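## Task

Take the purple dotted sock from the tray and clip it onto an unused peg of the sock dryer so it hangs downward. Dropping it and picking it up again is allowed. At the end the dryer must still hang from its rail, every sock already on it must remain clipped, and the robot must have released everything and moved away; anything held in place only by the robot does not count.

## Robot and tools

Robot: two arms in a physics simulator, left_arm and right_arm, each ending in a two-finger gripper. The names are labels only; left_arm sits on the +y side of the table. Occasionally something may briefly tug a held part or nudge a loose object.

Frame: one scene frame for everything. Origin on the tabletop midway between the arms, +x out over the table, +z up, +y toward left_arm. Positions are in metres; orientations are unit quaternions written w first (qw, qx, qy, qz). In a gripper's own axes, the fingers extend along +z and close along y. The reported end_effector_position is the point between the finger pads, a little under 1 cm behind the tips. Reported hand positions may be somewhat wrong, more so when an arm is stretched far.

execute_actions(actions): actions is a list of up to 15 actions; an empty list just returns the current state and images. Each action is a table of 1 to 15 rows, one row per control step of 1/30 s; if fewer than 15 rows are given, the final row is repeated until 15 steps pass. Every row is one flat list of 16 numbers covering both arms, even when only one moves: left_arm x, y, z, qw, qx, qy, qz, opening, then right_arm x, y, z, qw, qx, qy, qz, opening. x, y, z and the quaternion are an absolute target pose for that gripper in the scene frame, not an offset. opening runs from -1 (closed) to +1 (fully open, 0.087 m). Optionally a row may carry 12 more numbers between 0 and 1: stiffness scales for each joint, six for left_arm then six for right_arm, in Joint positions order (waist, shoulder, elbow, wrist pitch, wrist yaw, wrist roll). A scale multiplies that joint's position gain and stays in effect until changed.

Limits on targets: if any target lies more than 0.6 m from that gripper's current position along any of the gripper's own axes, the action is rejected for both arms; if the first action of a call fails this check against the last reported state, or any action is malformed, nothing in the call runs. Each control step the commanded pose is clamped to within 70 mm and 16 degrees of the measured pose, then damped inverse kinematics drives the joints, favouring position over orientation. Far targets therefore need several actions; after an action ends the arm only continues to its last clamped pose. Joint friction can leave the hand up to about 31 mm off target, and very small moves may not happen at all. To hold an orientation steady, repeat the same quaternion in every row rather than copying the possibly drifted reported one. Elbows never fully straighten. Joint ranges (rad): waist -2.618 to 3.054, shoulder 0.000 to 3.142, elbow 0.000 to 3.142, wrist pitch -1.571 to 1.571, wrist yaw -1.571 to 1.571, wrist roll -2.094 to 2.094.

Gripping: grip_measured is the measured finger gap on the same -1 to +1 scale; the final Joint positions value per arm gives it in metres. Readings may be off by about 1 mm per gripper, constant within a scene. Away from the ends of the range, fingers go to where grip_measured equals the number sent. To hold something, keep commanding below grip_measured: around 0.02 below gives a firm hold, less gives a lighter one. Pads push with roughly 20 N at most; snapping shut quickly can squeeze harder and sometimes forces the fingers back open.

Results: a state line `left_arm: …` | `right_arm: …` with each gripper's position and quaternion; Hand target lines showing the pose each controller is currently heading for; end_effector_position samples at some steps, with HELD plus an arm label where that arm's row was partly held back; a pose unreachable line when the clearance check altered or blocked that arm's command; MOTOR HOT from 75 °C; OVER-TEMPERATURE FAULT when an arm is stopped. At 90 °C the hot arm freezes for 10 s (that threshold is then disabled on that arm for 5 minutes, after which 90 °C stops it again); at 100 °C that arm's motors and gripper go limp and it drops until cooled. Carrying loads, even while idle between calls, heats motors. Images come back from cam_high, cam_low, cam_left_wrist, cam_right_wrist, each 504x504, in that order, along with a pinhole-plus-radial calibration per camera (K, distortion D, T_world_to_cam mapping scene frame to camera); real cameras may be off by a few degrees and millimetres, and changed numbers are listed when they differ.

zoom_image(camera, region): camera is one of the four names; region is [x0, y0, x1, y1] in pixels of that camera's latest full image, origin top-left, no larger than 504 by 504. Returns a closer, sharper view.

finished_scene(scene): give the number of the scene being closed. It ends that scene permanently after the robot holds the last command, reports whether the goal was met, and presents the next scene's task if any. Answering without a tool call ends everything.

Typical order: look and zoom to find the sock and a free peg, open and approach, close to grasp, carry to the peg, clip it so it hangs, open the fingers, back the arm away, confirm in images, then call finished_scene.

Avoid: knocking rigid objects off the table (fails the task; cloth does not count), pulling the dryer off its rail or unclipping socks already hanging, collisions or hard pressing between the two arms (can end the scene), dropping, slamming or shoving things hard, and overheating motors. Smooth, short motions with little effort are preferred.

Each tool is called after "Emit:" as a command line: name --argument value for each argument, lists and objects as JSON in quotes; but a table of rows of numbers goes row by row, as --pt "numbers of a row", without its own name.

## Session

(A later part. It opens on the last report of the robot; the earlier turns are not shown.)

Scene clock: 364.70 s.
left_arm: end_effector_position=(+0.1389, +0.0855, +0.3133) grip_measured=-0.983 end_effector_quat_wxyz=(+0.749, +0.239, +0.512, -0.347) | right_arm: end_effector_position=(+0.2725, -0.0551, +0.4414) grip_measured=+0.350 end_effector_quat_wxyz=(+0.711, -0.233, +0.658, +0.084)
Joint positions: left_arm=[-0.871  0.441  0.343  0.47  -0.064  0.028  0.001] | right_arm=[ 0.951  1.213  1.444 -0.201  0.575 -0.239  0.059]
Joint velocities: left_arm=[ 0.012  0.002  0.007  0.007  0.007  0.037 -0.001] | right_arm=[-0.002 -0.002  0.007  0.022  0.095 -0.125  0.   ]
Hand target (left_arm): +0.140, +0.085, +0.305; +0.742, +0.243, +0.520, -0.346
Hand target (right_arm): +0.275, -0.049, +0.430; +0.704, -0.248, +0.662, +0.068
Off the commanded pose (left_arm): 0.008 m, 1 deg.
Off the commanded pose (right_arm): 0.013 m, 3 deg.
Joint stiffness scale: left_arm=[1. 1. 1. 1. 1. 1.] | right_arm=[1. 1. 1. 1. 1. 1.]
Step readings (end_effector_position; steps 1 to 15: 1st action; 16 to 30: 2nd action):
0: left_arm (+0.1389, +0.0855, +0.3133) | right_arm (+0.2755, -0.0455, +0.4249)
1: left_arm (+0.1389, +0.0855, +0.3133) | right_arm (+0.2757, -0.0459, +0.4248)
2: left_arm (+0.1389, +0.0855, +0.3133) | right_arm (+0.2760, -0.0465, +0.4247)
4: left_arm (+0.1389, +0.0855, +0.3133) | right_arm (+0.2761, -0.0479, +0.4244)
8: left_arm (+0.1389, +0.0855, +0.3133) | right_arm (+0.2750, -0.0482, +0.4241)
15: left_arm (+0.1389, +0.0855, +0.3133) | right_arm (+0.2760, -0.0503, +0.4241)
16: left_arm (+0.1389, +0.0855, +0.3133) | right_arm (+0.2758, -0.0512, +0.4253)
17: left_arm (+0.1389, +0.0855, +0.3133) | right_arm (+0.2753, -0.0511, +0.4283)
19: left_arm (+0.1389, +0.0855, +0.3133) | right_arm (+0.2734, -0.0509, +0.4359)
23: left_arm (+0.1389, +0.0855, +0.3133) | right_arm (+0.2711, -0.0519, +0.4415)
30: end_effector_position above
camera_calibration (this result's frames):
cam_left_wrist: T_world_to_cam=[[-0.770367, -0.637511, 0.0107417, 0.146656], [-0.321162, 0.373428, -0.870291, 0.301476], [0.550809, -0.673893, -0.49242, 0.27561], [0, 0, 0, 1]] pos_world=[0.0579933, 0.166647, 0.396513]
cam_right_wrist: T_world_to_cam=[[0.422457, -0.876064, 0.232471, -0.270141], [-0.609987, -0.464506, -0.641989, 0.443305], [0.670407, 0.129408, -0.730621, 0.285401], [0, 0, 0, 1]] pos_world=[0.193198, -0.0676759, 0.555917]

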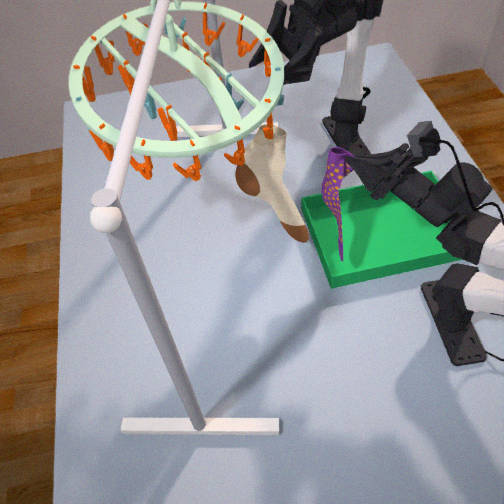

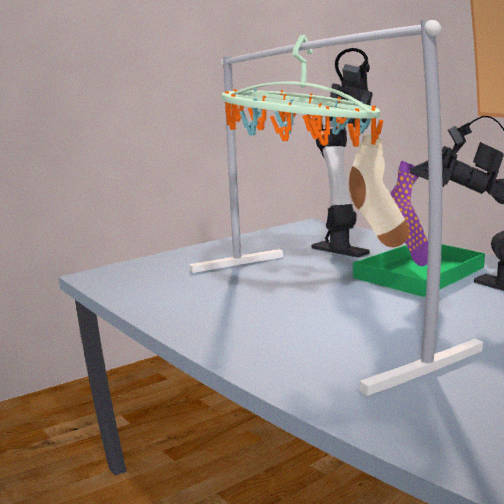

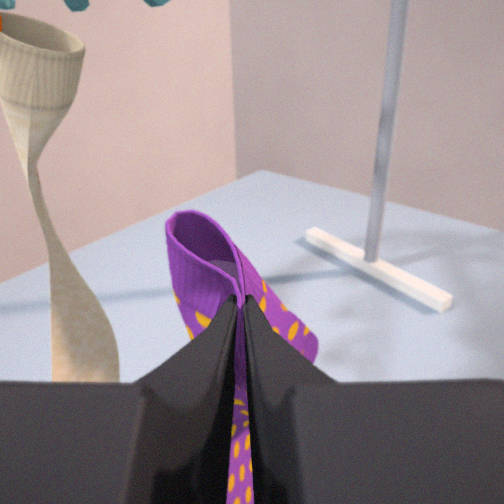

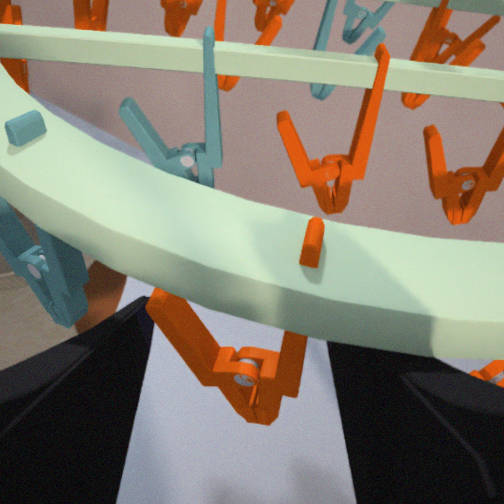

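Emit:
execute_actions --actions '[[[0.14,0.085,0.305,0.742,0.243,0.52,-0.346,-1,0.278,-0.047,0.42,0.704,-0.248,0.662,0.068,0.35],[0.14,0.085,0.305,0.742,0.243,0.52,-0.346,-1,0.278,-0.047,0.42,0.704,-0.248,0.662,0.068,0.35],[0.14,0.085,0.305,0.742,0.243,0.52,-0.346,-1,0.278,-0.047,0.42,0.704,-0.248,0.662,0.068,0.35],[0.14,0.085,0.305,0.742,0.243,0.52,-0.346,-1,0.278,-0.047,0.42,0.704,-0.248,0.662,0.068,0.35],[0.14,0.085,0.305,0.742,0.243,0.52,-0.346,-1,0.276,-0.05,0.431,0.704,-0.248,0.662,0.068,0.35]]]'

Scene clock: 369.90 s.
left_arm: end_effector_position=(+0.1389, +0.0855, +0.3133) grip_measured=-0.983 end_effector_quat_wxyz=(+0.749, +0.239, +0.512, -0.347) | right_arm: end_effector_position=(+0.2748, -0.0537, +0.4313) grip_measured=+0.350 end_effector_quat_wxyz=(+0.708, -0.242, +0.660, +0.073)
Joint positions: left_arm=[-0.871  0.441  0.343  0.47  -0.064  0.028  0.001] | right_arm=[ 0.951  1.215  1.415 -0.186  0.579 -0.257  0.059]
Joint velocities: left_arm=[-0.002 -0.017 -0.017 -0.007  0.051 -0.037 -0.   ] | right_arm=[ 0.012 -0.002  0.007 -0.022 -0.066 -0.007  0.001]
Hand target (left_arm): +0.140, +0.085, +0.305; +0.742, +0.243, +0.520, -0.346
Hand target (right_arm): +0.276, -0.050, +0.431; +0.704, -0.248, +0.662, +0.068
Off the commanded pose (left_arm): 0.008 m, 1 deg.
Off the commanded pose (right_arm): 0.004 m, 1 deg.
Joint stiffness scale: left_arm=[1. 1. 1. 1. 1. 1.] | right_arm=[1. 1. 1. 1. 1. 1.]
Step readings (end_effector_position):
0: left_arm (+0.1389, +0.0855, +0.3133) | right_arm (+0.2731, -0.0565, +0.4415)
1: left_arm (+0.1389, +0.0855, +0.3133) | right_arm (+0.2735, -0.0559, +0.4407)
2: left_arm (+0.1389, +0.0855, +0.3133) | right_arm (+0.2739, -0.0551, +0.4395)
4: left_arm (+0.1389, +0.0855, +0.3133) | right_arm (+0.2746, -0.0540, +0.4340)
8: left_arm (+0.1389, +0.0855, +0.3133) | right_arm (+0.2748, -0.0537, +0.4313)
15: end_effector_position above
camera_calibration (this result's frames):
cam_left_wrist: T_world_to_cam=[[-0.770367, -0.637511, 0.0107417, 0.146656], [-0.321162, 0.373428, -0.870291, 0.301476], [0.550809, -0.673893, -0.49242, 0.27561], [0, 0, 0, 1]] pos_world=[0.0579933, 0.166647, 0.396513]
cam_right_wrist: T_world_to_cam=[[0.418304, -0.871071, 0.257406, -0.276854], [-0.612629, -0.479796, -0.628078, 0.43279], [0.670603, 0.105033, -0.734343, 0.276563], [0, 0, 0, 1]] pos_world=[0.195485, -0.0625568, 0.546182]

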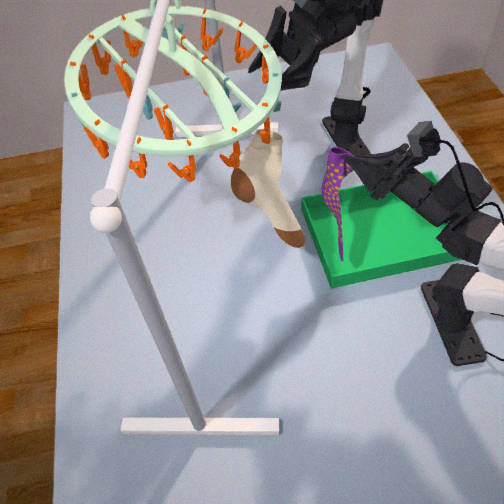

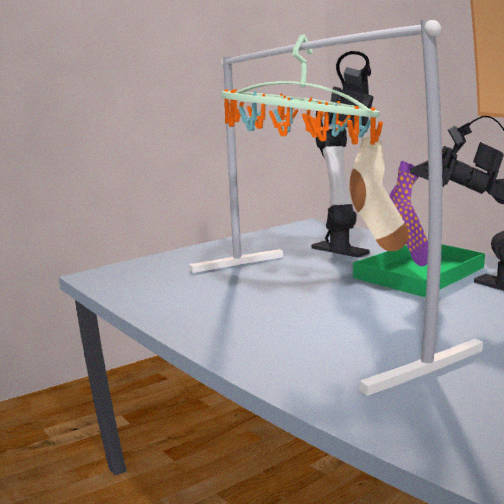

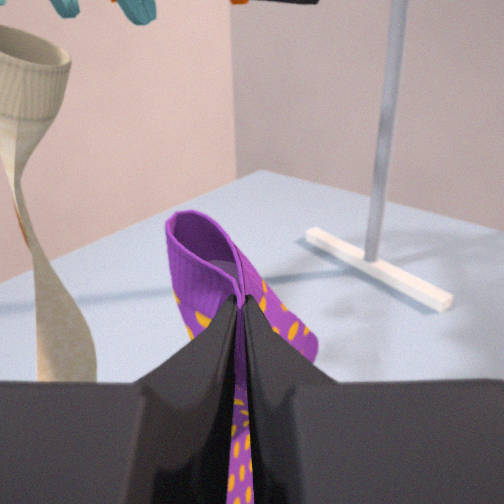

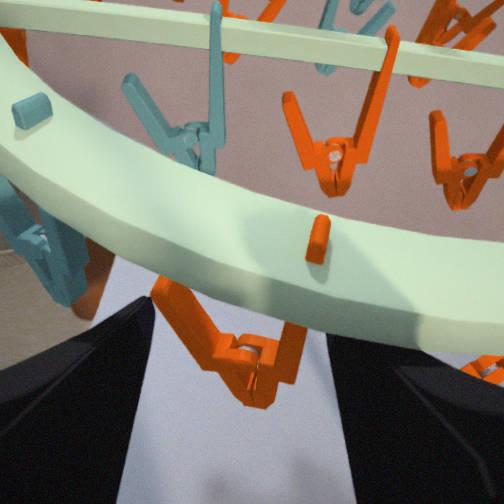

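Emit:
execute_actions --actions '[[[0.14,0.085,0.305,0.742,0.243,0.52,-0.346,-1,0.276,-0.05,0.431,0.704,-0.248,0.662,0.068,0.25],[0.14,0.085,0.305,0.742,0.243,0.52,-0.346,-1,0.276,-0.05,0.431,0.704,-0.248,0.662,0.068,0.15],[0.14,0.085,0.305,0.742,0.243,0.52,-0.346,-1,0.276,-0.05,0.431,0.704,-0.248,0.662,0.068,0.05],[0.14,0.085,0.305,0.742,0.243,0.52,-0.346,-1,0.276,-0.05,0.431,0.704,-0.248,0.662,0.068,-0.05],[0.14,0.085,0.305,0.742,0.243,0.52,-0.346,-1,0.276,-0.05,0.431,0.704,-0.248,0.662,0.068,-0.15],[0.14,0.085,0.305,0.742,0.243,0.52,-0.346,-1,0.276,-0.05,0.431,0.704,-0.248,0.662,0.068,-0.25],[0.14,0.085,0.305,0.742,0.243,0.52,-0.346,-1,0.276,-0.05,0.431,0.704,-0.248,0.662,0.068,-0.35],[0.14,0.085,0.305,0.742,0.243,0.52,-0.346,-1,0.276,-0.05,0.431,0.704,-0.248,0.662,0.068,-0.45],[0.14,0.085,0.305,0.742,0.243,0.52,-0.346,-1,0.276,-0.05,0.431,0.704,-0.248,0.662,0.068,-0.55]],[[0.14,0.085,0.305,0.742,0.243,0.52,-0.346,-1,0.276,-0.05,0.431,0.704,-0.248,0.662,0.068,-0.55]]]'

Scene clock: 378.80 s.
left_arm: end_effector_position=(+0.1389, +0.0855, +0.3133) grip_measured=-0.983 end_effector_quat_wxyz=(+0.749, +0.239, +0.512, -0.347) | right_arm: end_effector_position=(+0.2747, -0.0544, +0.4340) grip_measured=-0.254 end_effector_quat_wxyz=(+0.709, -0.240, +0.659, +0.074)
Joint positions: left_arm=[-0.871  0.441  0.343  0.47  -0.064  0.028  0.001] | right_arm=[ 0.951  1.215  1.421 -0.186  0.581 -0.257  0.033]
Joint velocities: left_arm=[ 0.002 -0.007 -0.002 -0.051 -0.022  0.007  0.001] | right_arm=[-0.007  0.002  0.002 -0.037 -0.022 -0.081  0.   ]
Hand target (left_arm): +0.140, +0.085, +0.305; +0.742, +0.243, +0.520, -0.346
Hand target (right_arm): +0.276, -0.050, +0.431; +0.704, -0.248, +0.662, +0.068
Off the commanded pose (left_arm): 0.008 m, 1 deg.
Off the commanded pose (right_arm): 0.005 m, 1 deg.
Joint stiffness scale: left_arm=[1. 1. 1. 1. 1. 1.] | right_arm=[1. 1. 1. 1. 1. 1.]
Step readings (end_effector_position; steps 1 to 15: 1st action; 16 to 30: 2nd action):
0: left_arm (+0.1389, +0.0855, +0.3133) | right_arm (+0.2748, -0.0537, +0.4313)
1: left_arm (+0.1389, +0.0855, +0.3133) | right_arm (+0.2748, -0.0537, +0.4313)
2: left_arm (+0.1389, +0.0855, +0.3133) | right_arm (+0.2748, -0.0537, +0.4313)
4: left_arm (+0.1389, +0.0855, +0.3133) | right_arm (+0.2748, -0.0537, +0.4313)
8: left_arm (+0.1389, +0.0855, +0.3133) | right_arm (+0.2748, -0.0541, +0.4321)
15: left_arm (+0.1389, +0.0855, +0.3133) | right_arm (+0.2747, -0.0544, +0.4340)
16: left_arm (+0.1389, +0.0855, +0.3133) | right_arm (+0.2747, -0.0544, +0.4340)
17: left_arm (+0.1389, +0.0855, +0.3133) | right_arm (+0.2747, -0.0544, +0.4340)
19: left_arm (+0.1389, +0.0855, +0.3133) | right_arm (+0.2747, -0.0544, +0.4340)
23: left_arm (+0.1389, +0.0855, +0.3133) | right_arm (+0.2747, -0.0544, +0.4340)
30: end_effector_position above
camera_calibration (this result's frames):
cam_left_wrist: T_world_to_cam=[[-0.770367, -0.637511, 0.0107417, 0.146656], [-0.321162, 0.373428, -0.870291, 0.301476], [0.550809, -0.673893, -0.49242, 0.27561], [0, 0, 0, 1]] pos_world=[0.0579933, 0.166647, 0.396513]
cam_right_wrist: T_world_to_cam=[[0.416134, -0.872799, 0.255056, -0.276583], [-0.611323, -0.476181, -0.632089, 0.435656], [0.67314, 0.107113, -0.731717, 0.276998], [0, 0, 0, 1]] pos_world=[0.194964, -0.0636208, 0.548602]

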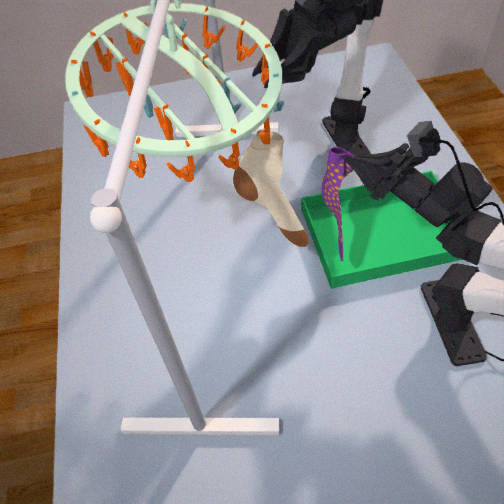

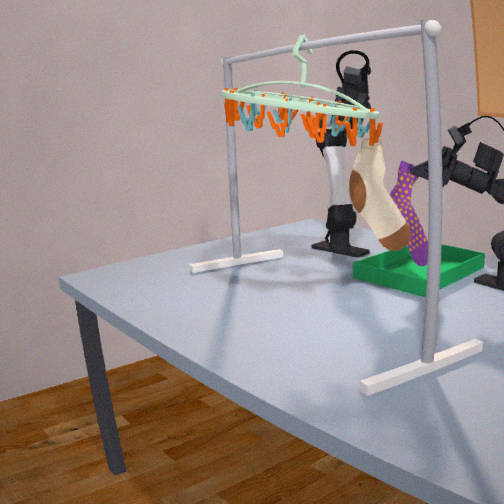

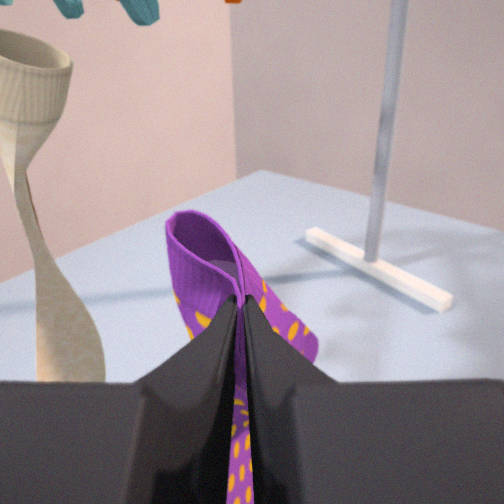

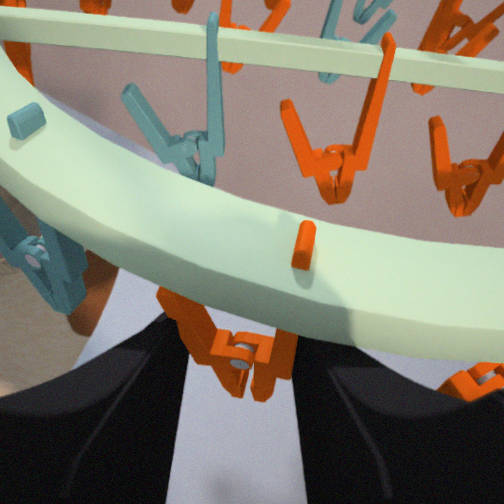

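Emit:
zoom_image --camera "cam_right_wrist" --region '[140,270,340,450]'

Region (140, 270, 340, 450) of cam_right_wrist's 504x504 image, scaled by 2.520, with more detail than that image has; it fills the top 454 rows of this view, and the rest is white.

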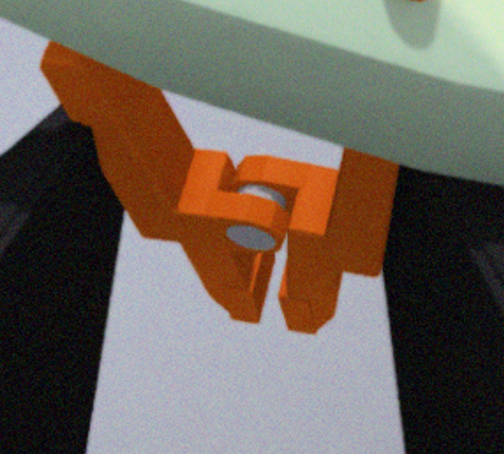

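Emit:
execute_actions --actions '[[[0.14,0.085,0.305,0.742,0.243,0.52,-0.346,-1,0.276,-0.05,0.431,0.704,-0.248,0.662,0.068,-0.7],[0.14,0.085,0.305,0.742,0.243,0.52,-0.346,-1,0.276,-0.05,0.431,0.704,-0.248,0.662,0.068,-0.85],[0.14,0.085,0.305,0.742,0.243,0.52,-0.346,-1,0.276,-0.05,0.431,0.704,-0.248,0.662,0.068,-1]]]'

Emit:
zoom_image --camera "cam_right_wrist" --region '[140,270,340,450]'

Scene clock: 390.33 s.
left_arm: end_effector_position=(+0.1389, +0.0855, +0.3133) grip_measured=-0.983 end_effector_quat_wxyz=(+0.749, +0.239, +0.512, -0.347) | right_arm: end_effector_position=(+0.2747, -0.0544, +0.4340) grip_measured=-0.254 end_effector_quat_wxyz=(+0.709, -0.240, +0.659, +0.074)
Joint positions: left_arm=[-0.871  0.441  0.343  0.47  -0.064  0.028  0.001] | right_arm=[ 0.951  1.215  1.421 -0.186  0.581 -0.257  0.033]
Joint velocities: left_arm=[ 0.002  0.002 -0.012  0.022  0.007 -0.022  0.   ] | right_arm=[ 0.017  0.002  0.002  0.007  0.081 -0.066  0.   ]
Hand target (left_arm): +0.140, +0.085, +0.305; +0.742, +0.243, +0.520, -0.346
Hand target (right_arm): +0.276, -0.050, +0.431; +0.704, -0.248, +0.662, +0.068
Off the commanded pose (left_arm): 0.008 m, 1 deg.
Off the commanded pose (right_arm): 0.005 m, 1 deg.
Joint stiffness scale: left_arm=[1. 1. 1. 1. 1. 1.] | right_arm=[1. 1. 1. 1. 1. 1.]
Step readings (end_effector_position):
0: left_arm (+0.1389, +0.0855, +0.3133) | right_arm (+0.2747, -0.0544, +0.4340)
1: left_arm (+0.1389, +0.0855, +0.3133) | right_arm (+0.2747, -0.0544, +0.4340)
2: left_arm (+0.1389, +0.0855, +0.3133) | right_arm (+0.2747, -0.0544, +0.4340)
4: left_arm (+0.1389, +0.0855, +0.3133) | right_arm (+0.2747, -0.0544, +0.4340)
8: left_arm (+0.1389, +0.0855, +0.3133) | right_arm (+0.2747, -0.0544, +0.4340)
15: end_effector_position above
camera_calibration (this result's frames):
cam_left_wrist: T_world_to_cam=[[-0.770367, -0.637511, 0.0107417, 0.146656], [-0.321162, 0.373428, -0.870291, 0.301476], [0.550809, -0.673893, -0.49242, 0.27561], [0, 0, 0, 1]] pos_world=[0.0579933, 0.166647, 0.396513]
cam_right_wrist: T_world_to_cam=[[0.416134, -0.872799, 0.255056, -0.276583], [-0.611323, -0.476181, -0.632089, 0.435656], [0.67314, 0.107113, -0.731717, 0.276998], [0, 0, 0, 1]] pos_world=[0.194964, -0.0636208, 0.548602]

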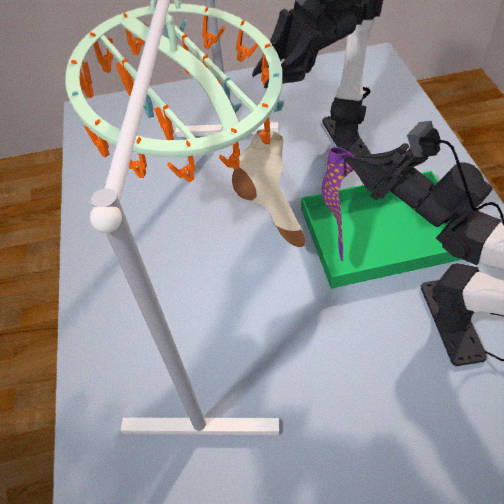

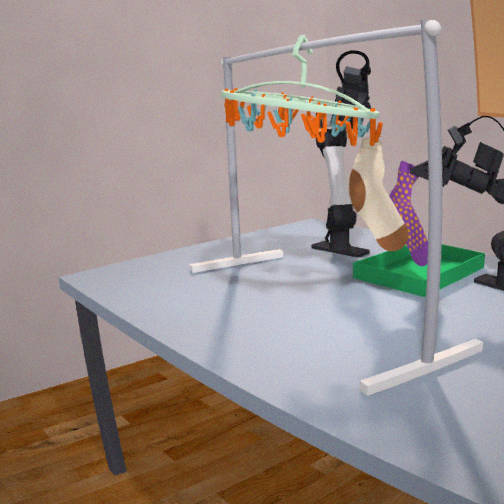

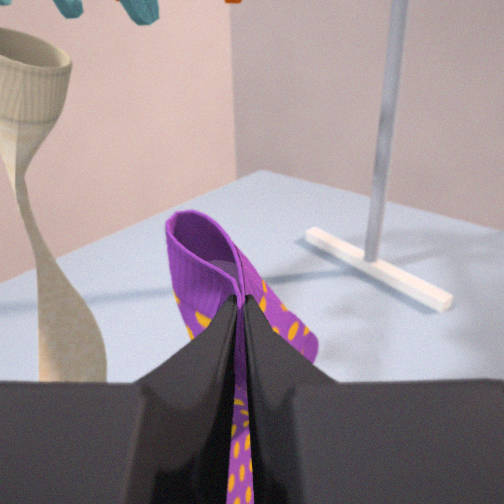

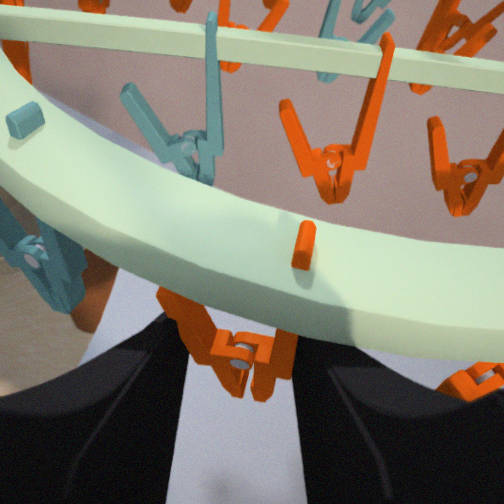

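Region (140, 270, 340, 450) of cam_right_wrist's 504x504 image, scaled by 2.520, with more detail than that image has; it fills the top 454 rows of this view, and the rest is white.

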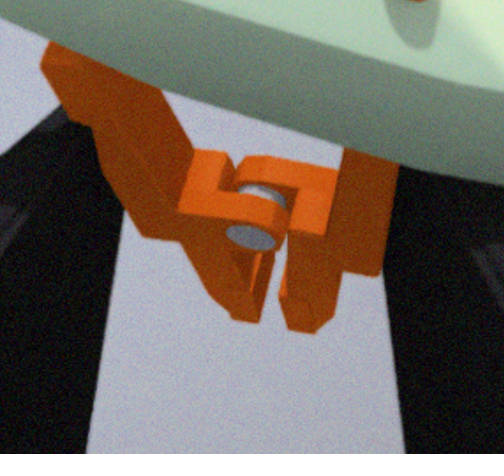

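Emit:
execute_actions --actions '[[[0.14,0.085,0.305,0.742,0.243,0.52,-0.346,-1,0.276,-0.05,0.434,0.704,-0.248,0.662,0.068,-0.25],[0.14,0.085,0.305,0.742,0.243,0.52,-0.346,-1,0.276,-0.05,0.434,0.704,-0.248,0.662,0.068,-0.2],[0.14,0.085,0.305,0.742,0.243,0.52,-0.346,-1,0.276,-0.05,0.434,0.704,-0.248,0.662,0.068,-0.1],[0.14,0.085,0.305,0.742,0.243,0.52,-0.346,-1,0.276,-0.05,0.434,0.704,-0.248,0.662,0.068,0.0],[0.14,0.085,0.305,0.742,0.243,0.52,-0.346,-1,0.276,-0.05,0.434,0.704,-0.248,0.662,0.068,0.1],[0.14,0.085,0.305,0.742,0.243,0.52,-0.346,-1,0.276,-0.05,0.434,0.704,-0.248,0.662,0.068,0.2],[0.14,0.085,0.305,0.742,0.243,0.52,-0.346,-1,0.276,-0.05,0.434,0.704,-0.248,0.662,0.068,0.25],[0.14,0.085,0.305,0.742,0.243,0.52,-0.346,-1,0.278,-0.046,0.442,0.697,-0.200,0.678,0.116,0.25],[0.14,0.085,0.305,0.742,0.243,0.52,-0.346,-1,0.278,-0.046,0.442,0.697,-0.200,0.678,0.116,0.25],[0.14,0.085,0.305,0.742,0.243,0.52,-0.346,-1,0.278,-0.046,0.442,0.697,-0.200,0.678,0.116,0.25],[0.14,0.085,0.305,0.742,0.243,0.52,-0.346,-1,0.276,-0.05,0.438,0.700,-0.218,0.6725,0.098,0.25]]]'

Emit:
zoom_image --camera "cam_right_wrist" --region '[120,250,370,450]'

Scene clock: 401.93 s.
left_arm: end_effector_position=(+0.1389, +0.0855, +0.3133) grip_measured=-0.983 end_effector_quat_wxyz=(+0.749, +0.239, +0.512, -0.347) | right_arm: end_effector_position=(+0.2732, -0.0519, +0.4441) grip_measured=+0.250 end_effector_quat_wxyz=(+0.708, -0.215, +0.665, +0.101)
Joint positions: left_arm=[-0.871  0.441  0.343  0.47  -0.064  0.028  0.001] | right_arm=[ 0.951  1.229  1.471 -0.215  0.58  -0.186  0.055]
Joint velocities: left_arm=[-0.012  0.002  0.002  0.007  0.022 -0.022  0.   ] | right_arm=[ 0.012 -0.017 -0.012 -0.022  0.037  0.022  0.   ]
Hand target (left_arm): +0.140, +0.085, +0.305; +0.742, +0.243, +0.520, -0.346
Hand target (right_arm): +0.276, -0.050, +0.438; +0.700, -0.218, +0.673, +0.098
Off the commanded pose (left_arm): 0.008 m, 1 deg.
Off the commanded pose (right_arm): 0.007 m, 1 deg.
Joint stiffness scale: left_arm=[1. 1. 1. 1. 1. 1.] | right_arm=[1. 1. 1. 1. 1. 1.]
Step readings (end_effector_position):
0: left_arm (+0.1389, +0.0855, +0.3133) | right_arm (+0.2747, -0.0544, +0.4340)
1: left_arm (+0.1389, +0.0855, +0.3133) | right_arm (+0.2745, -0.0546, +0.4345)
2: left_arm (+0.1389, +0.0855, +0.3133) | right_arm (+0.2743, -0.0549, +0.4350)
4: left_arm (+0.1389, +0.0855, +0.3133) | right_arm (+0.2741, -0.0554, +0.4376)
8: left_arm (+0.1389, +0.0855, +0.3133) | right_arm (+0.2736, -0.0551, +0.4401)
15: end_effector_position above
camera_calibration (this result's frames):
cam_left_wrist: T_world_to_cam=[[-0.770367, -0.637511, 0.0107417, 0.146656], [-0.321162, 0.373428, -0.870291, 0.301476], [0.550809, -0.673893, -0.49242, 0.27561], [0, 0, 0, 1]] pos_world=[0.0579933, 0.166647, 0.396513]
cam_right_wrist: T_world_to_cam=[[0.423842, -0.887344, 0.181598, -0.246649], [-0.628463, -0.432498, -0.646513, 0.455664], [0.652221, 0.159892, -0.740974, 0.297632], [0, 0, 0, 1]] pos_world=[0.196786, -0.0693778, 0.559921]

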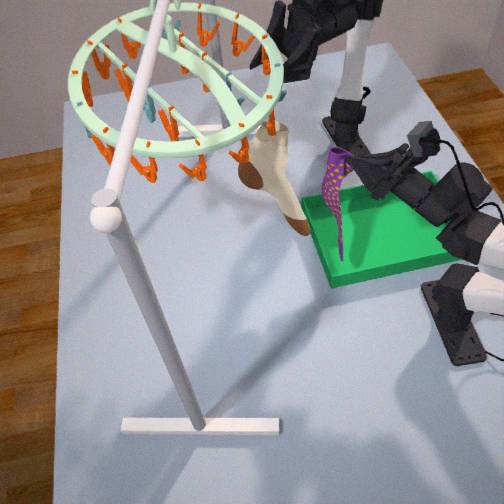

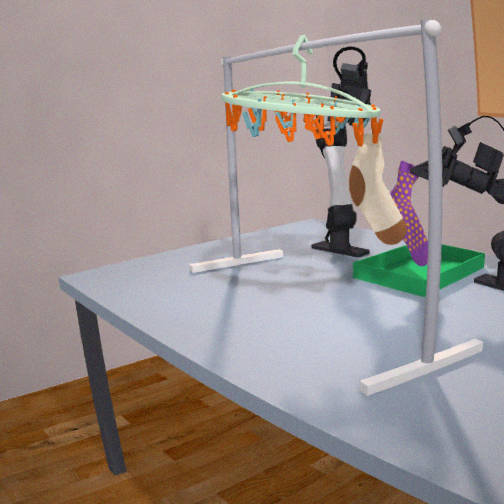

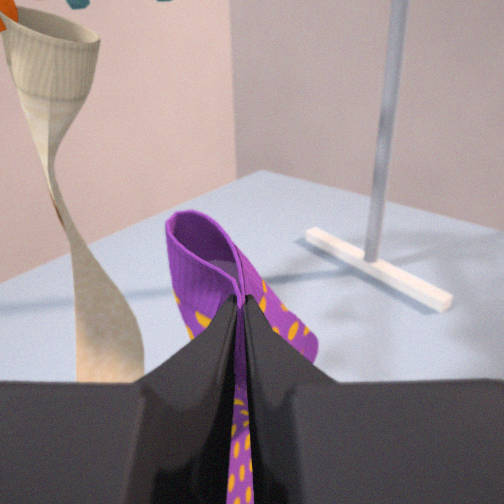

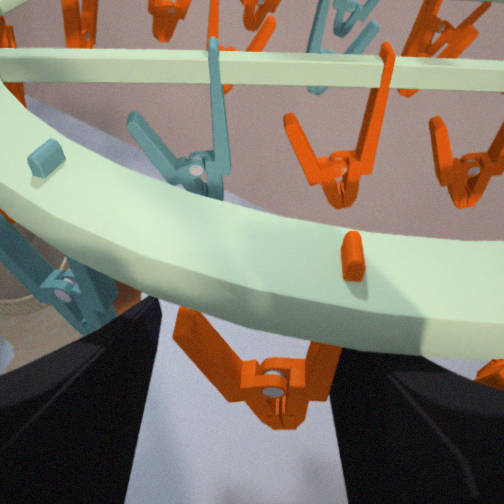

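Region (120, 250, 370, 450) of cam_right_wrist's 504x504 image, scaled by 2.016, with more detail than that image has; it fills the top 403 rows of this view, and the rest is white.

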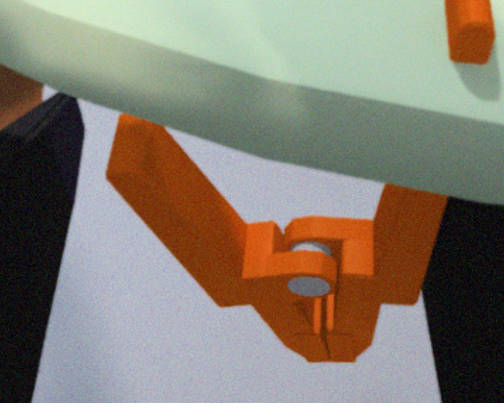

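Emit:
execute_actions --actions '[[[0.14,0.085,0.305,0.742,0.243,0.52,-0.346,-1,0.277,-0.051,0.428,0.700,-0.218,0.6725,0.098,0.25],[0.14,0.085,0.305,0.742,0.243,0.52,-0.346,-1,0.277,-0.051,0.428,0.700,-0.218,0.6725,0.098,0.25],[0.14,0.085,0.305,0.742,0.243,0.52,-0.346,-1,0.277,-0.051,0.428,0.700,-0.218,0.6725,0.098,0.25],[0.14,0.085,0.305,0.742,0.243,0.52,-0.346,-1,0.276,-0.051,0.439,0.700,-0.218,0.6725,0.098,0.25],[0.14,0.085,0.305,0.742,0.243,0.52,-0.346,-1,0.276,-0.051,0.439,0.700,-0.218,0.6725,0.098,0.25],[0.14,0.085,0.305,0.742,0.243,0.52,-0.346,-1,0.276,-0.051,0.439,0.700,-0.218,0.6725,0.098,0.15],[0.14,0.085,0.305,0.742,0.243,0.52,-0.346,-1,0.276,-0.051,0.439,0.700,-0.218,0.6725,0.098,0.05],[0.14,0.085,0.305,0.742,0.243,0.52,-0.346,-1,0.276,-0.051,0.439,0.700,-0.218,0.6725,0.098,-0.05],[0.14,0.085,0.305,0.742,0.243,0.52,-0.346,-1,0.276,-0.051,0.439,0.700,-0.218,0.6725,0.098,-0.15],[0.14,0.085,0.305,0.742,0.243,0.52,-0.346,-1,0.276,-0.051,0.439,0.700,-0.218,0.6725,0.098,-0.25],[0.14,0.085,0.305,0.742,0.243,0.52,-0.346,-1,0.276,-0.051,0.439,0.700,-0.218,0.6725,0.098,-0.35],[0.14,0.085,0.305,0.742,0.243,0.52,-0.346,-1,0.276,-0.051,0.439,0.700,-0.218,0.6725,0.098,-0.45],[0.14,0.085,0.305,0.742,0.243,0.52,-0.346,-1,0.276,-0.051,0.439,0.700,-0.218,0.6725,0.098,-0.55],[0.14,0.085,0.305,0.742,0.243,0.52,-0.346,-1,0.276,-0.051,0.439,0.700,-0.218,0.6725,0.098,-0.65]],[[0.14,0.085,0.305,0.742,0.243,0.52,-0.346,-1,0.276,-0.051,0.439,0.700,-0.218,0.6725,0.098,-0.65]]]'

Emit:
zoom_image --camera "cam_right_wrist" --region '[120,250,370,450]'

Scene clock: 413.53 s.
left_arm: end_effector_position=(+0.1389, +0.0855, +0.3133) grip_measured=-0.983 end_effector_quat_wxyz=(+0.749, +0.239, +0.512, -0.347) | right_arm: end_effector_position=(+0.2735, -0.0519, +0.4401) grip_measured=-0.213 end_effector_quat_wxyz=(+0.704, -0.215, +0.669, +0.100)
Joint positions: left_arm=[-0.871  0.441  0.343  0.47  -0.064  0.028  0.001] | right_arm=[ 0.949  1.229  1.466 -0.224  0.579 -0.177  0.034]
Joint velocities: left_arm=[-0.002  0.002  0.002  0.051 -0.051  0.081  0.001] | right_arm=[ 0.002  0.017 -0.002 -0.051 -0.022 -0.051  0.001]
Hand target (left_arm): +0.140, +0.085, +0.305; +0.742, +0.243, +0.520, -0.346
Hand target (right_arm): +0.276, -0.051, +0.439; +0.700, -0.218, +0.673, +0.098
Off the commanded pose (left_arm): 0.008 m, 1 deg.
Off the commanded pose (right_arm): 0.003 m, 1 deg.
Joint stiffness scale: left_arm=[1. 1. 1. 1. 1. 1.] | right_arm=[1. 1. 1. 1. 1. 1.]
Step readings (end_effector_position; steps 1 to 15: 1st action; 16 to 30: 2nd action):
0: left_arm (+0.1389, +0.0855, +0.3133) | right_arm (+0.2730, -0.0518, +0.4432)
1: left_arm (+0.1389, +0.0855, +0.3133) | right_arm (+0.2732, -0.0515, +0.4424)
2: left_arm (+0.1389, +0.0855, +0.3133) | right_arm (+0.2736, -0.0511, +0.4412)
4: left_arm (+0.1389, +0.0855, +0.3133) | right_arm (+0.2741, -0.0509, +0.4371)
8: left_arm (+0.1389, +0.0855, +0.3133) | right_arm (+0.2737, -0.0515, +0.4381)
15: left_arm (+0.1389, +0.0855, +0.3133) | right_arm (+0.2735, -0.0519, +0.4401)
16: left_arm (+0.1389, +0.0855, +0.3133) | right_arm (+0.2735, -0.0519, +0.4401)
17: left_arm (+0.1389, +0.0855, +0.3133) | right_arm (+0.2735, -0.0519, +0.4401)
19: left_arm (+0.1389, +0.0855, +0.3133) | right_arm (+0.2735, -0.0519, +0.4401)
23: left_arm (+0.1389, +0.0855, +0.3133) | right_arm (+0.2735, -0.0519, +0.4401)
30: end_effector_position above
camera_calibration (this result's frames):
cam_left_wrist: T_world_to_cam=[[-0.770367, -0.637511, 0.0107417, 0.146656], [-0.321162, 0.373428, -0.870291, 0.301476], [0.550809, -0.673893, -0.49242, 0.27561], [0, 0, 0, 1]] pos_world=[0.0579933, 0.166647, 0.396513]
cam_right_wrist: T_world_to_cam=[[0.425528, -0.886733, 0.180636, -0.245994], [-0.635305, -0.434875, -0.638178, 0.451368], [0.644448, 0.156804, -0.748398, 0.299722], [0, 0, 0, 1]] pos_world=[0.198278, -0.0688395, 0.5568]

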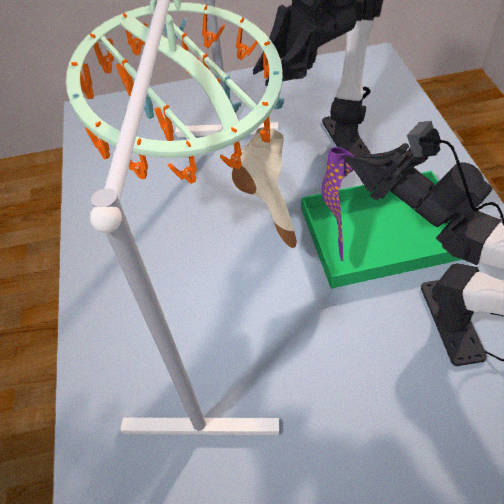

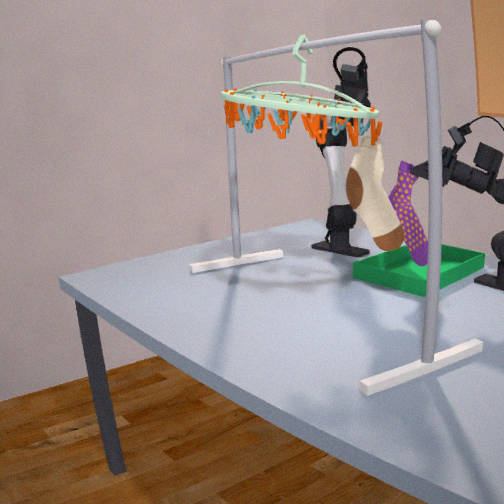

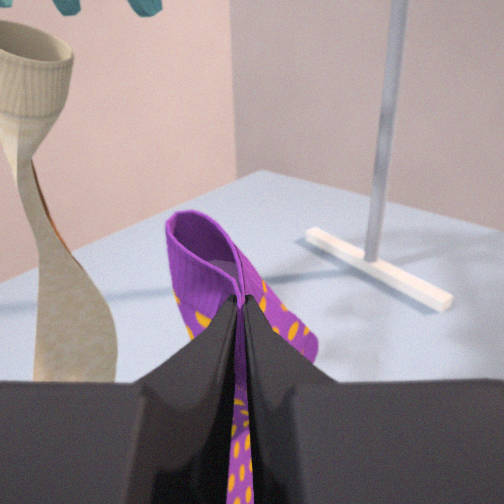

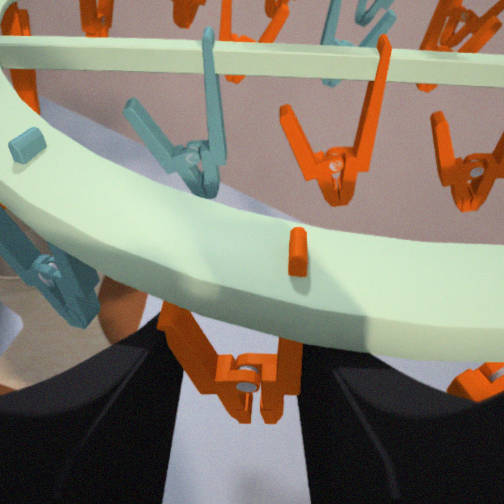

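Region (120, 250, 370, 450) of cam_right_wrist's 504x504 image, scaled by 2.016, with more detail than that image has; it fills the top 403 rows of this view, and the rest is white.

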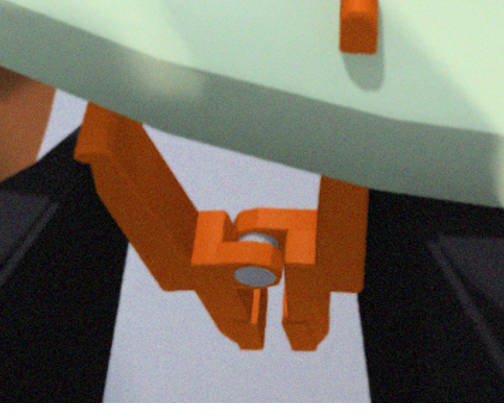

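Emit:
execute_actions --actions '[[[0.14,0.085,0.305,0.742,0.243,0.52,-0.346,-1,0.276,-0.051,0.439,0.700,-0.218,0.6725,0.098,-0.1],[0.14,0.085,0.305,0.742,0.243,0.52,-0.346,-1,0.276,-0.051,0.439,0.700,-0.218,0.6725,0.098,-0.1],[0.14,0.085,0.305,0.742,0.243,0.52,-0.346,-1,0.276,-0.051,0.439,0.700,-0.218,0.6725,0.098,-0.1],[0.14,0.085,0.305,0.742,0.243,0.52,-0.346,-1,0.276,-0.051,0.439,0.700,-0.218,0.6725,0.098,-0.1],[0.14,0.085,0.305,0.742,0.243,0.52,-0.346,-1,0.276,-0.051,0.439,0.700,-0.218,0.6725,0.098,-0.1],[0.14,0.085,0.305,0.742,0.243,0.52,-0.346,-1,0.276,-0.051,0.439,0.700,-0.218,0.6725,0.098,-0.8]]]'

Emit:
zoom_image --camera "cam_right_wrist" --region '[120,250,370,450]'

Scene clock: 427.37 s.
left_arm: end_effector_position=(+0.1389, +0.0855, +0.3133) grip_measured=-0.983 end_effector_quat_wxyz=(+0.749, +0.239, +0.512, -0.347) | right_arm: end_effector_position=(+0.2735, -0.0517, +0.4396) grip_measured=-0.215 end_effector_quat_wxyz=(+0.703, -0.216, +0.670, +0.101)
Joint positions: left_arm=[-0.871  0.441  0.343  0.47  -0.064  0.028  0.001] | right_arm=[ 0.948  1.229  1.466 -0.227  0.577 -0.175  0.034]
Joint velocities: left_arm=[-0.002 -0.012  0.007 -0.022  0.037  0.022 -0.   ] | right_arm=[-0.017  0.002 -0.027 -0.051 -0.051 -0.022 -0.002]
Hand target (left_arm): +0.140, +0.085, +0.305; +0.742, +0.243, +0.520, -0.346
Hand target (right_arm): +0.276, -0.051, +0.439; +0.700, -0.218, +0.673, +0.098
Off the commanded pose (left_arm): 0.008 m, 1 deg.
Off the commanded pose (right_arm): 0.003 m, 1 deg.
Joint stiffness scale: left_arm=[1. 1. 1. 1. 1. 1.] | right_arm=[1. 1. 1. 1. 1. 1.]
Step readings (end_effector_position):
0: left_arm (+0.1389, +0.0855, +0.3133) | right_arm (+0.2735, -0.0519, +0.4401)
1: left_arm (+0.1389, +0.0855, +0.3133) | right_arm (+0.2734, -0.0516, +0.4400)
2: left_arm (+0.1389, +0.0855, +0.3133) | right_arm (+0.2734, -0.0516, +0.4399)
4: left_arm (+0.1389, +0.0855, +0.3133) | right_arm (+0.2734, -0.0516, +0.4399)
8: left_arm (+0.1389, +0.0855, +0.3133) | right_arm (+0.2735, -0.0517, +0.4399)
15: end_effector_position above
camera_calibration (this result's frames):
cam_left_wrist: T_world_to_cam=[[-0.770367, -0.637511, 0.0107417, 0.146656], [-0.321162, 0.373428, -0.870291, 0.301476], [0.550809, -0.673893, -0.49242, 0.27561], [0, 0, 0, 1]] pos_world=[0.0579933, 0.166647, 0.396513]
cam_right_wrist: T_world_to_cam=[[0.426985, -0.88631, 0.179269, -0.245562], [-0.636278, -0.43535, -0.636884, 0.450749], [0.642522, 0.157875, -0.749828, 0.300545], [0, 0, 0, 1]] pos_world=[0.198547, -0.0688596, 0.556453]

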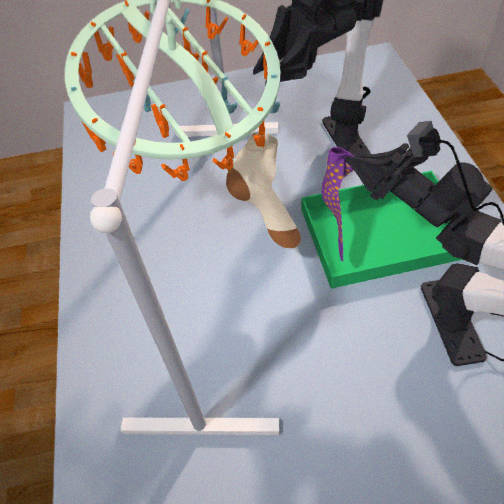

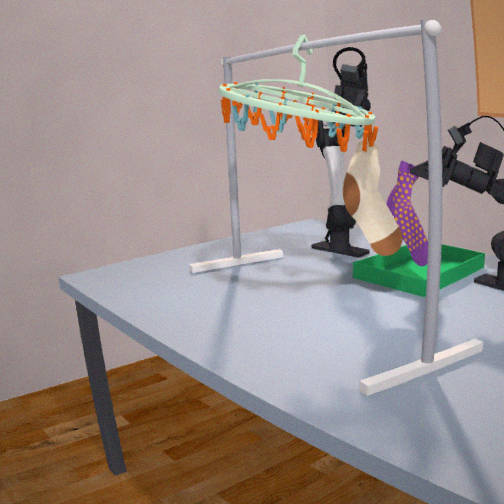

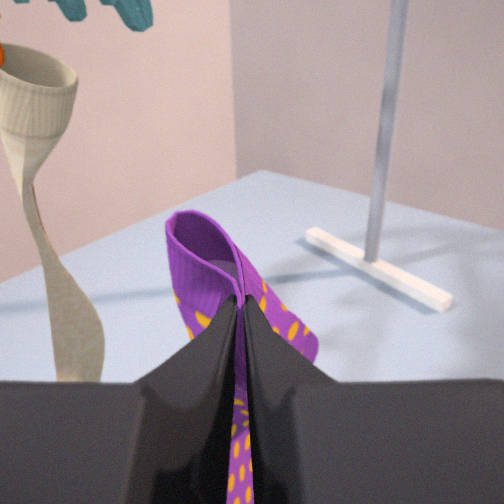

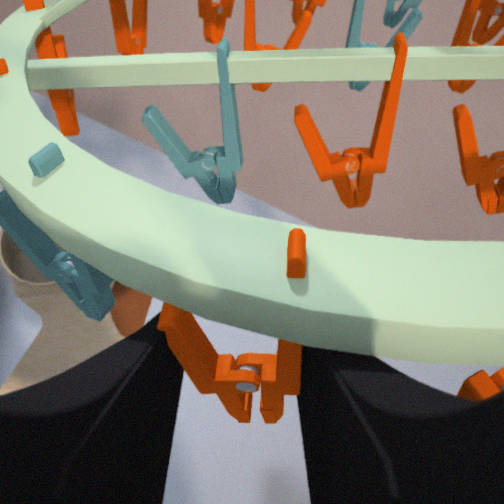

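Region (120, 250, 370, 450) of cam_right_wrist's 504x504 image, scaled by 2.016, with more detail than that image has; it fills the top 403 rows of this view, and the rest is white.

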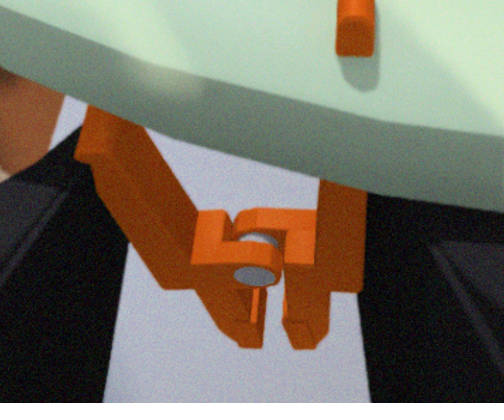

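Emit:
execute_actions --actions '[[[0.17,0.045,0.32,0.742,0.243,0.52,-0.346,-1,0.276,-0.051,0.439,0.700,-0.218,0.6725,0.098,-0.65]],[[0.2,0.005,0.325,0.742,0.243,0.52,-0.346,-1,0.276,-0.051,0.439,0.700,-0.218,0.6725,0.098,-0.65]],[[0.225,-0.03,0.325,0.742,0.243,0.52,-0.346,-1,0.276,-0.051,0.439,0.700,-0.218,0.6725,0.098,-0.65]]]'

Scene clock: 462.43 s.
left_arm: end_effector_position=(+0.2222, -0.0289, +0.3153) grip_measured=-0.983 end_effector_quat_wxyz=(+0.736, +0.249, +0.529, -0.341) | right_arm: end_effector_position=(+0.2735, -0.0517, +0.4396) grip_measured=-0.215 end_effector_quat_wxyz=(+0.703, -0.216, +0.670, +0.101)
Joint positions: left_arm=[-0.871  1.237  0.645  0.915 -0.063  0.028  0.001] | right_arm=[ 0.948  1.229  1.466 -0.227  0.577 -0.175  0.034]
Joint velocities: left_arm=[-0.012 -0.002 -0.012  0.051  0.037 -0.11  -0.001] | right_arm=[-0.007  0.002  0.017 -0.007  0.022 -0.037  0.001]
Hand target (left_arm): +0.224, -0.030, +0.325; +0.742, +0.243, +0.520, -0.346
Hand target (right_arm): +0.276, -0.051, +0.439; +0.700, -0.218, +0.673, +0.098
Off the commanded pose (left_arm): 0.010 m, 2 deg.
Off the commanded pose (right_arm): 0.003 m, 1 deg.
Joint stiffness scale: left_arm=[1. 1. 1. 1. 1. 1.] | right_arm=[1. 1. 1. 1. 1. 1.]
Step readings (end_effector_position; steps 1 to 15: 1st action; 16 to 30: 2nd action; 31 to 45: 3rd action):
0: left_arm (+0.1389, +0.0855, +0.3133) | right_arm (+0.2735, -0.0517, +0.4396)
1: left_arm (+0.1409, +0.0828, +0.3141) | right_arm (+0.2735, -0.0517, +0.4396)
2: left_arm (+0.1461, +0.0757, +0.3162) | right_arm (+0.2735, -0.0517, +0.4396)
4: left_arm (+0.1582, +0.0592, +0.3102) | right_arm (+0.2735, -0.0517, +0.4396)
8: left_arm (+0.1686, +0.0449, +0.2948) | right_arm (+0.2735, -0.0517, +0.4396)
15: left_arm (+0.1679, +0.0459, +0.3101) | right_arm (+0.2735, -0.0517, +0.4396)
16: left_arm (+0.1699, +0.0430, +0.3129) | right_arm (+0.2735, -0.0517, +0.4396)
17: left_arm (+0.1756, +0.0353, +0.3180) | right_arm (+0.2735, -0.0517, +0.4396)
19: left_arm (+0.1879, +0.0183, +0.3176) | right_arm (+0.2735, -0.0517, +0.4396)
23: left_arm (+0.1977, +0.0047, +0.3037) | right_arm (+0.2735, -0.0517, +0.4396)
30: left_arm (+0.1971, +0.0055, +0.3127) | right_arm (+0.2735, -0.0517, +0.4396)
31: left_arm (+0.1991, +0.0028, +0.3150) | right_arm (+0.2735, -0.0517, +0.4396)
32: left_arm (+0.2043, -0.0044, +0.3202) | right_arm (+0.2735, -0.0517, +0.4396)
34: left_arm (+0.2151, -0.0191, +0.3215) | right_arm (+0.2735, -0.0517, +0.4396)
38: left_arm (+0.2226, -0.0294, +0.3102) | right_arm (+0.2735, -0.0517, +0.4396)
45: end_effector_position above
camera_calibration (this result's frames):
cam_left_wrist: T_world_to_cam=[[-0.770869, -0.636946, 0.00778641, 0.138944], [-0.345372, 0.407655, -0.845302, 0.37116], [0.535238, -0.654306, -0.534232, 0.170765], [0, 0, 0, 1]] pos_world=[0.143896, 0.048927, 0.403889]
cam_right_wrist: T_world_to_cam=[[0.426985, -0.88631, 0.179269, -0.245562], [-0.636278, -0.43535, -0.636884, 0.450749], [0.642522, 0.157875, -0.749828, 0.300545], [0, 0, 0, 1]] pos_world=[0.198547, -0.0688596, 0.556453]

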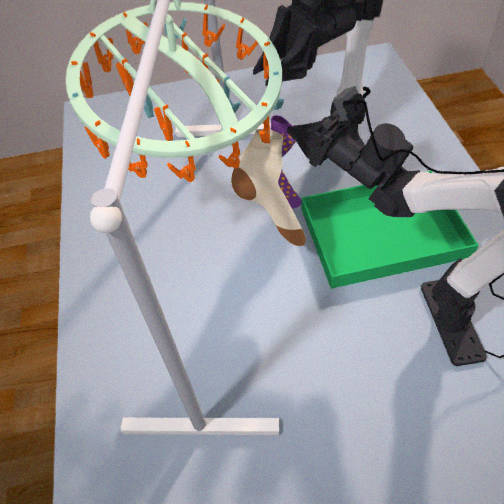

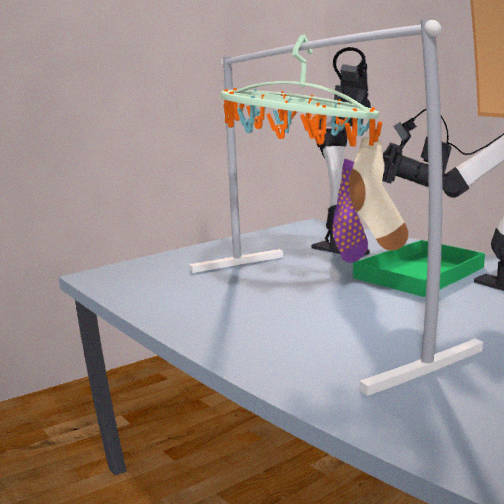

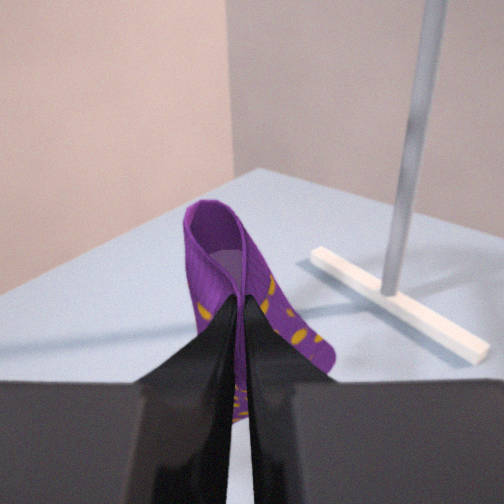

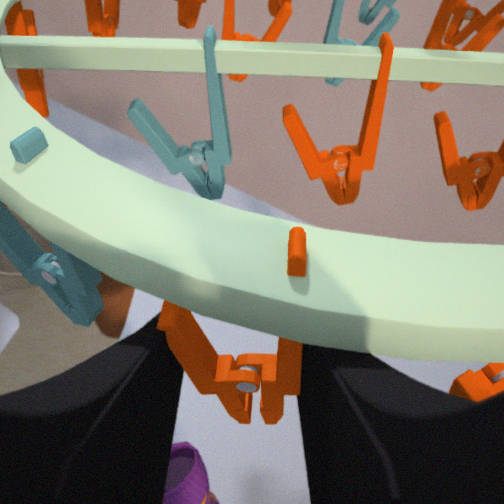

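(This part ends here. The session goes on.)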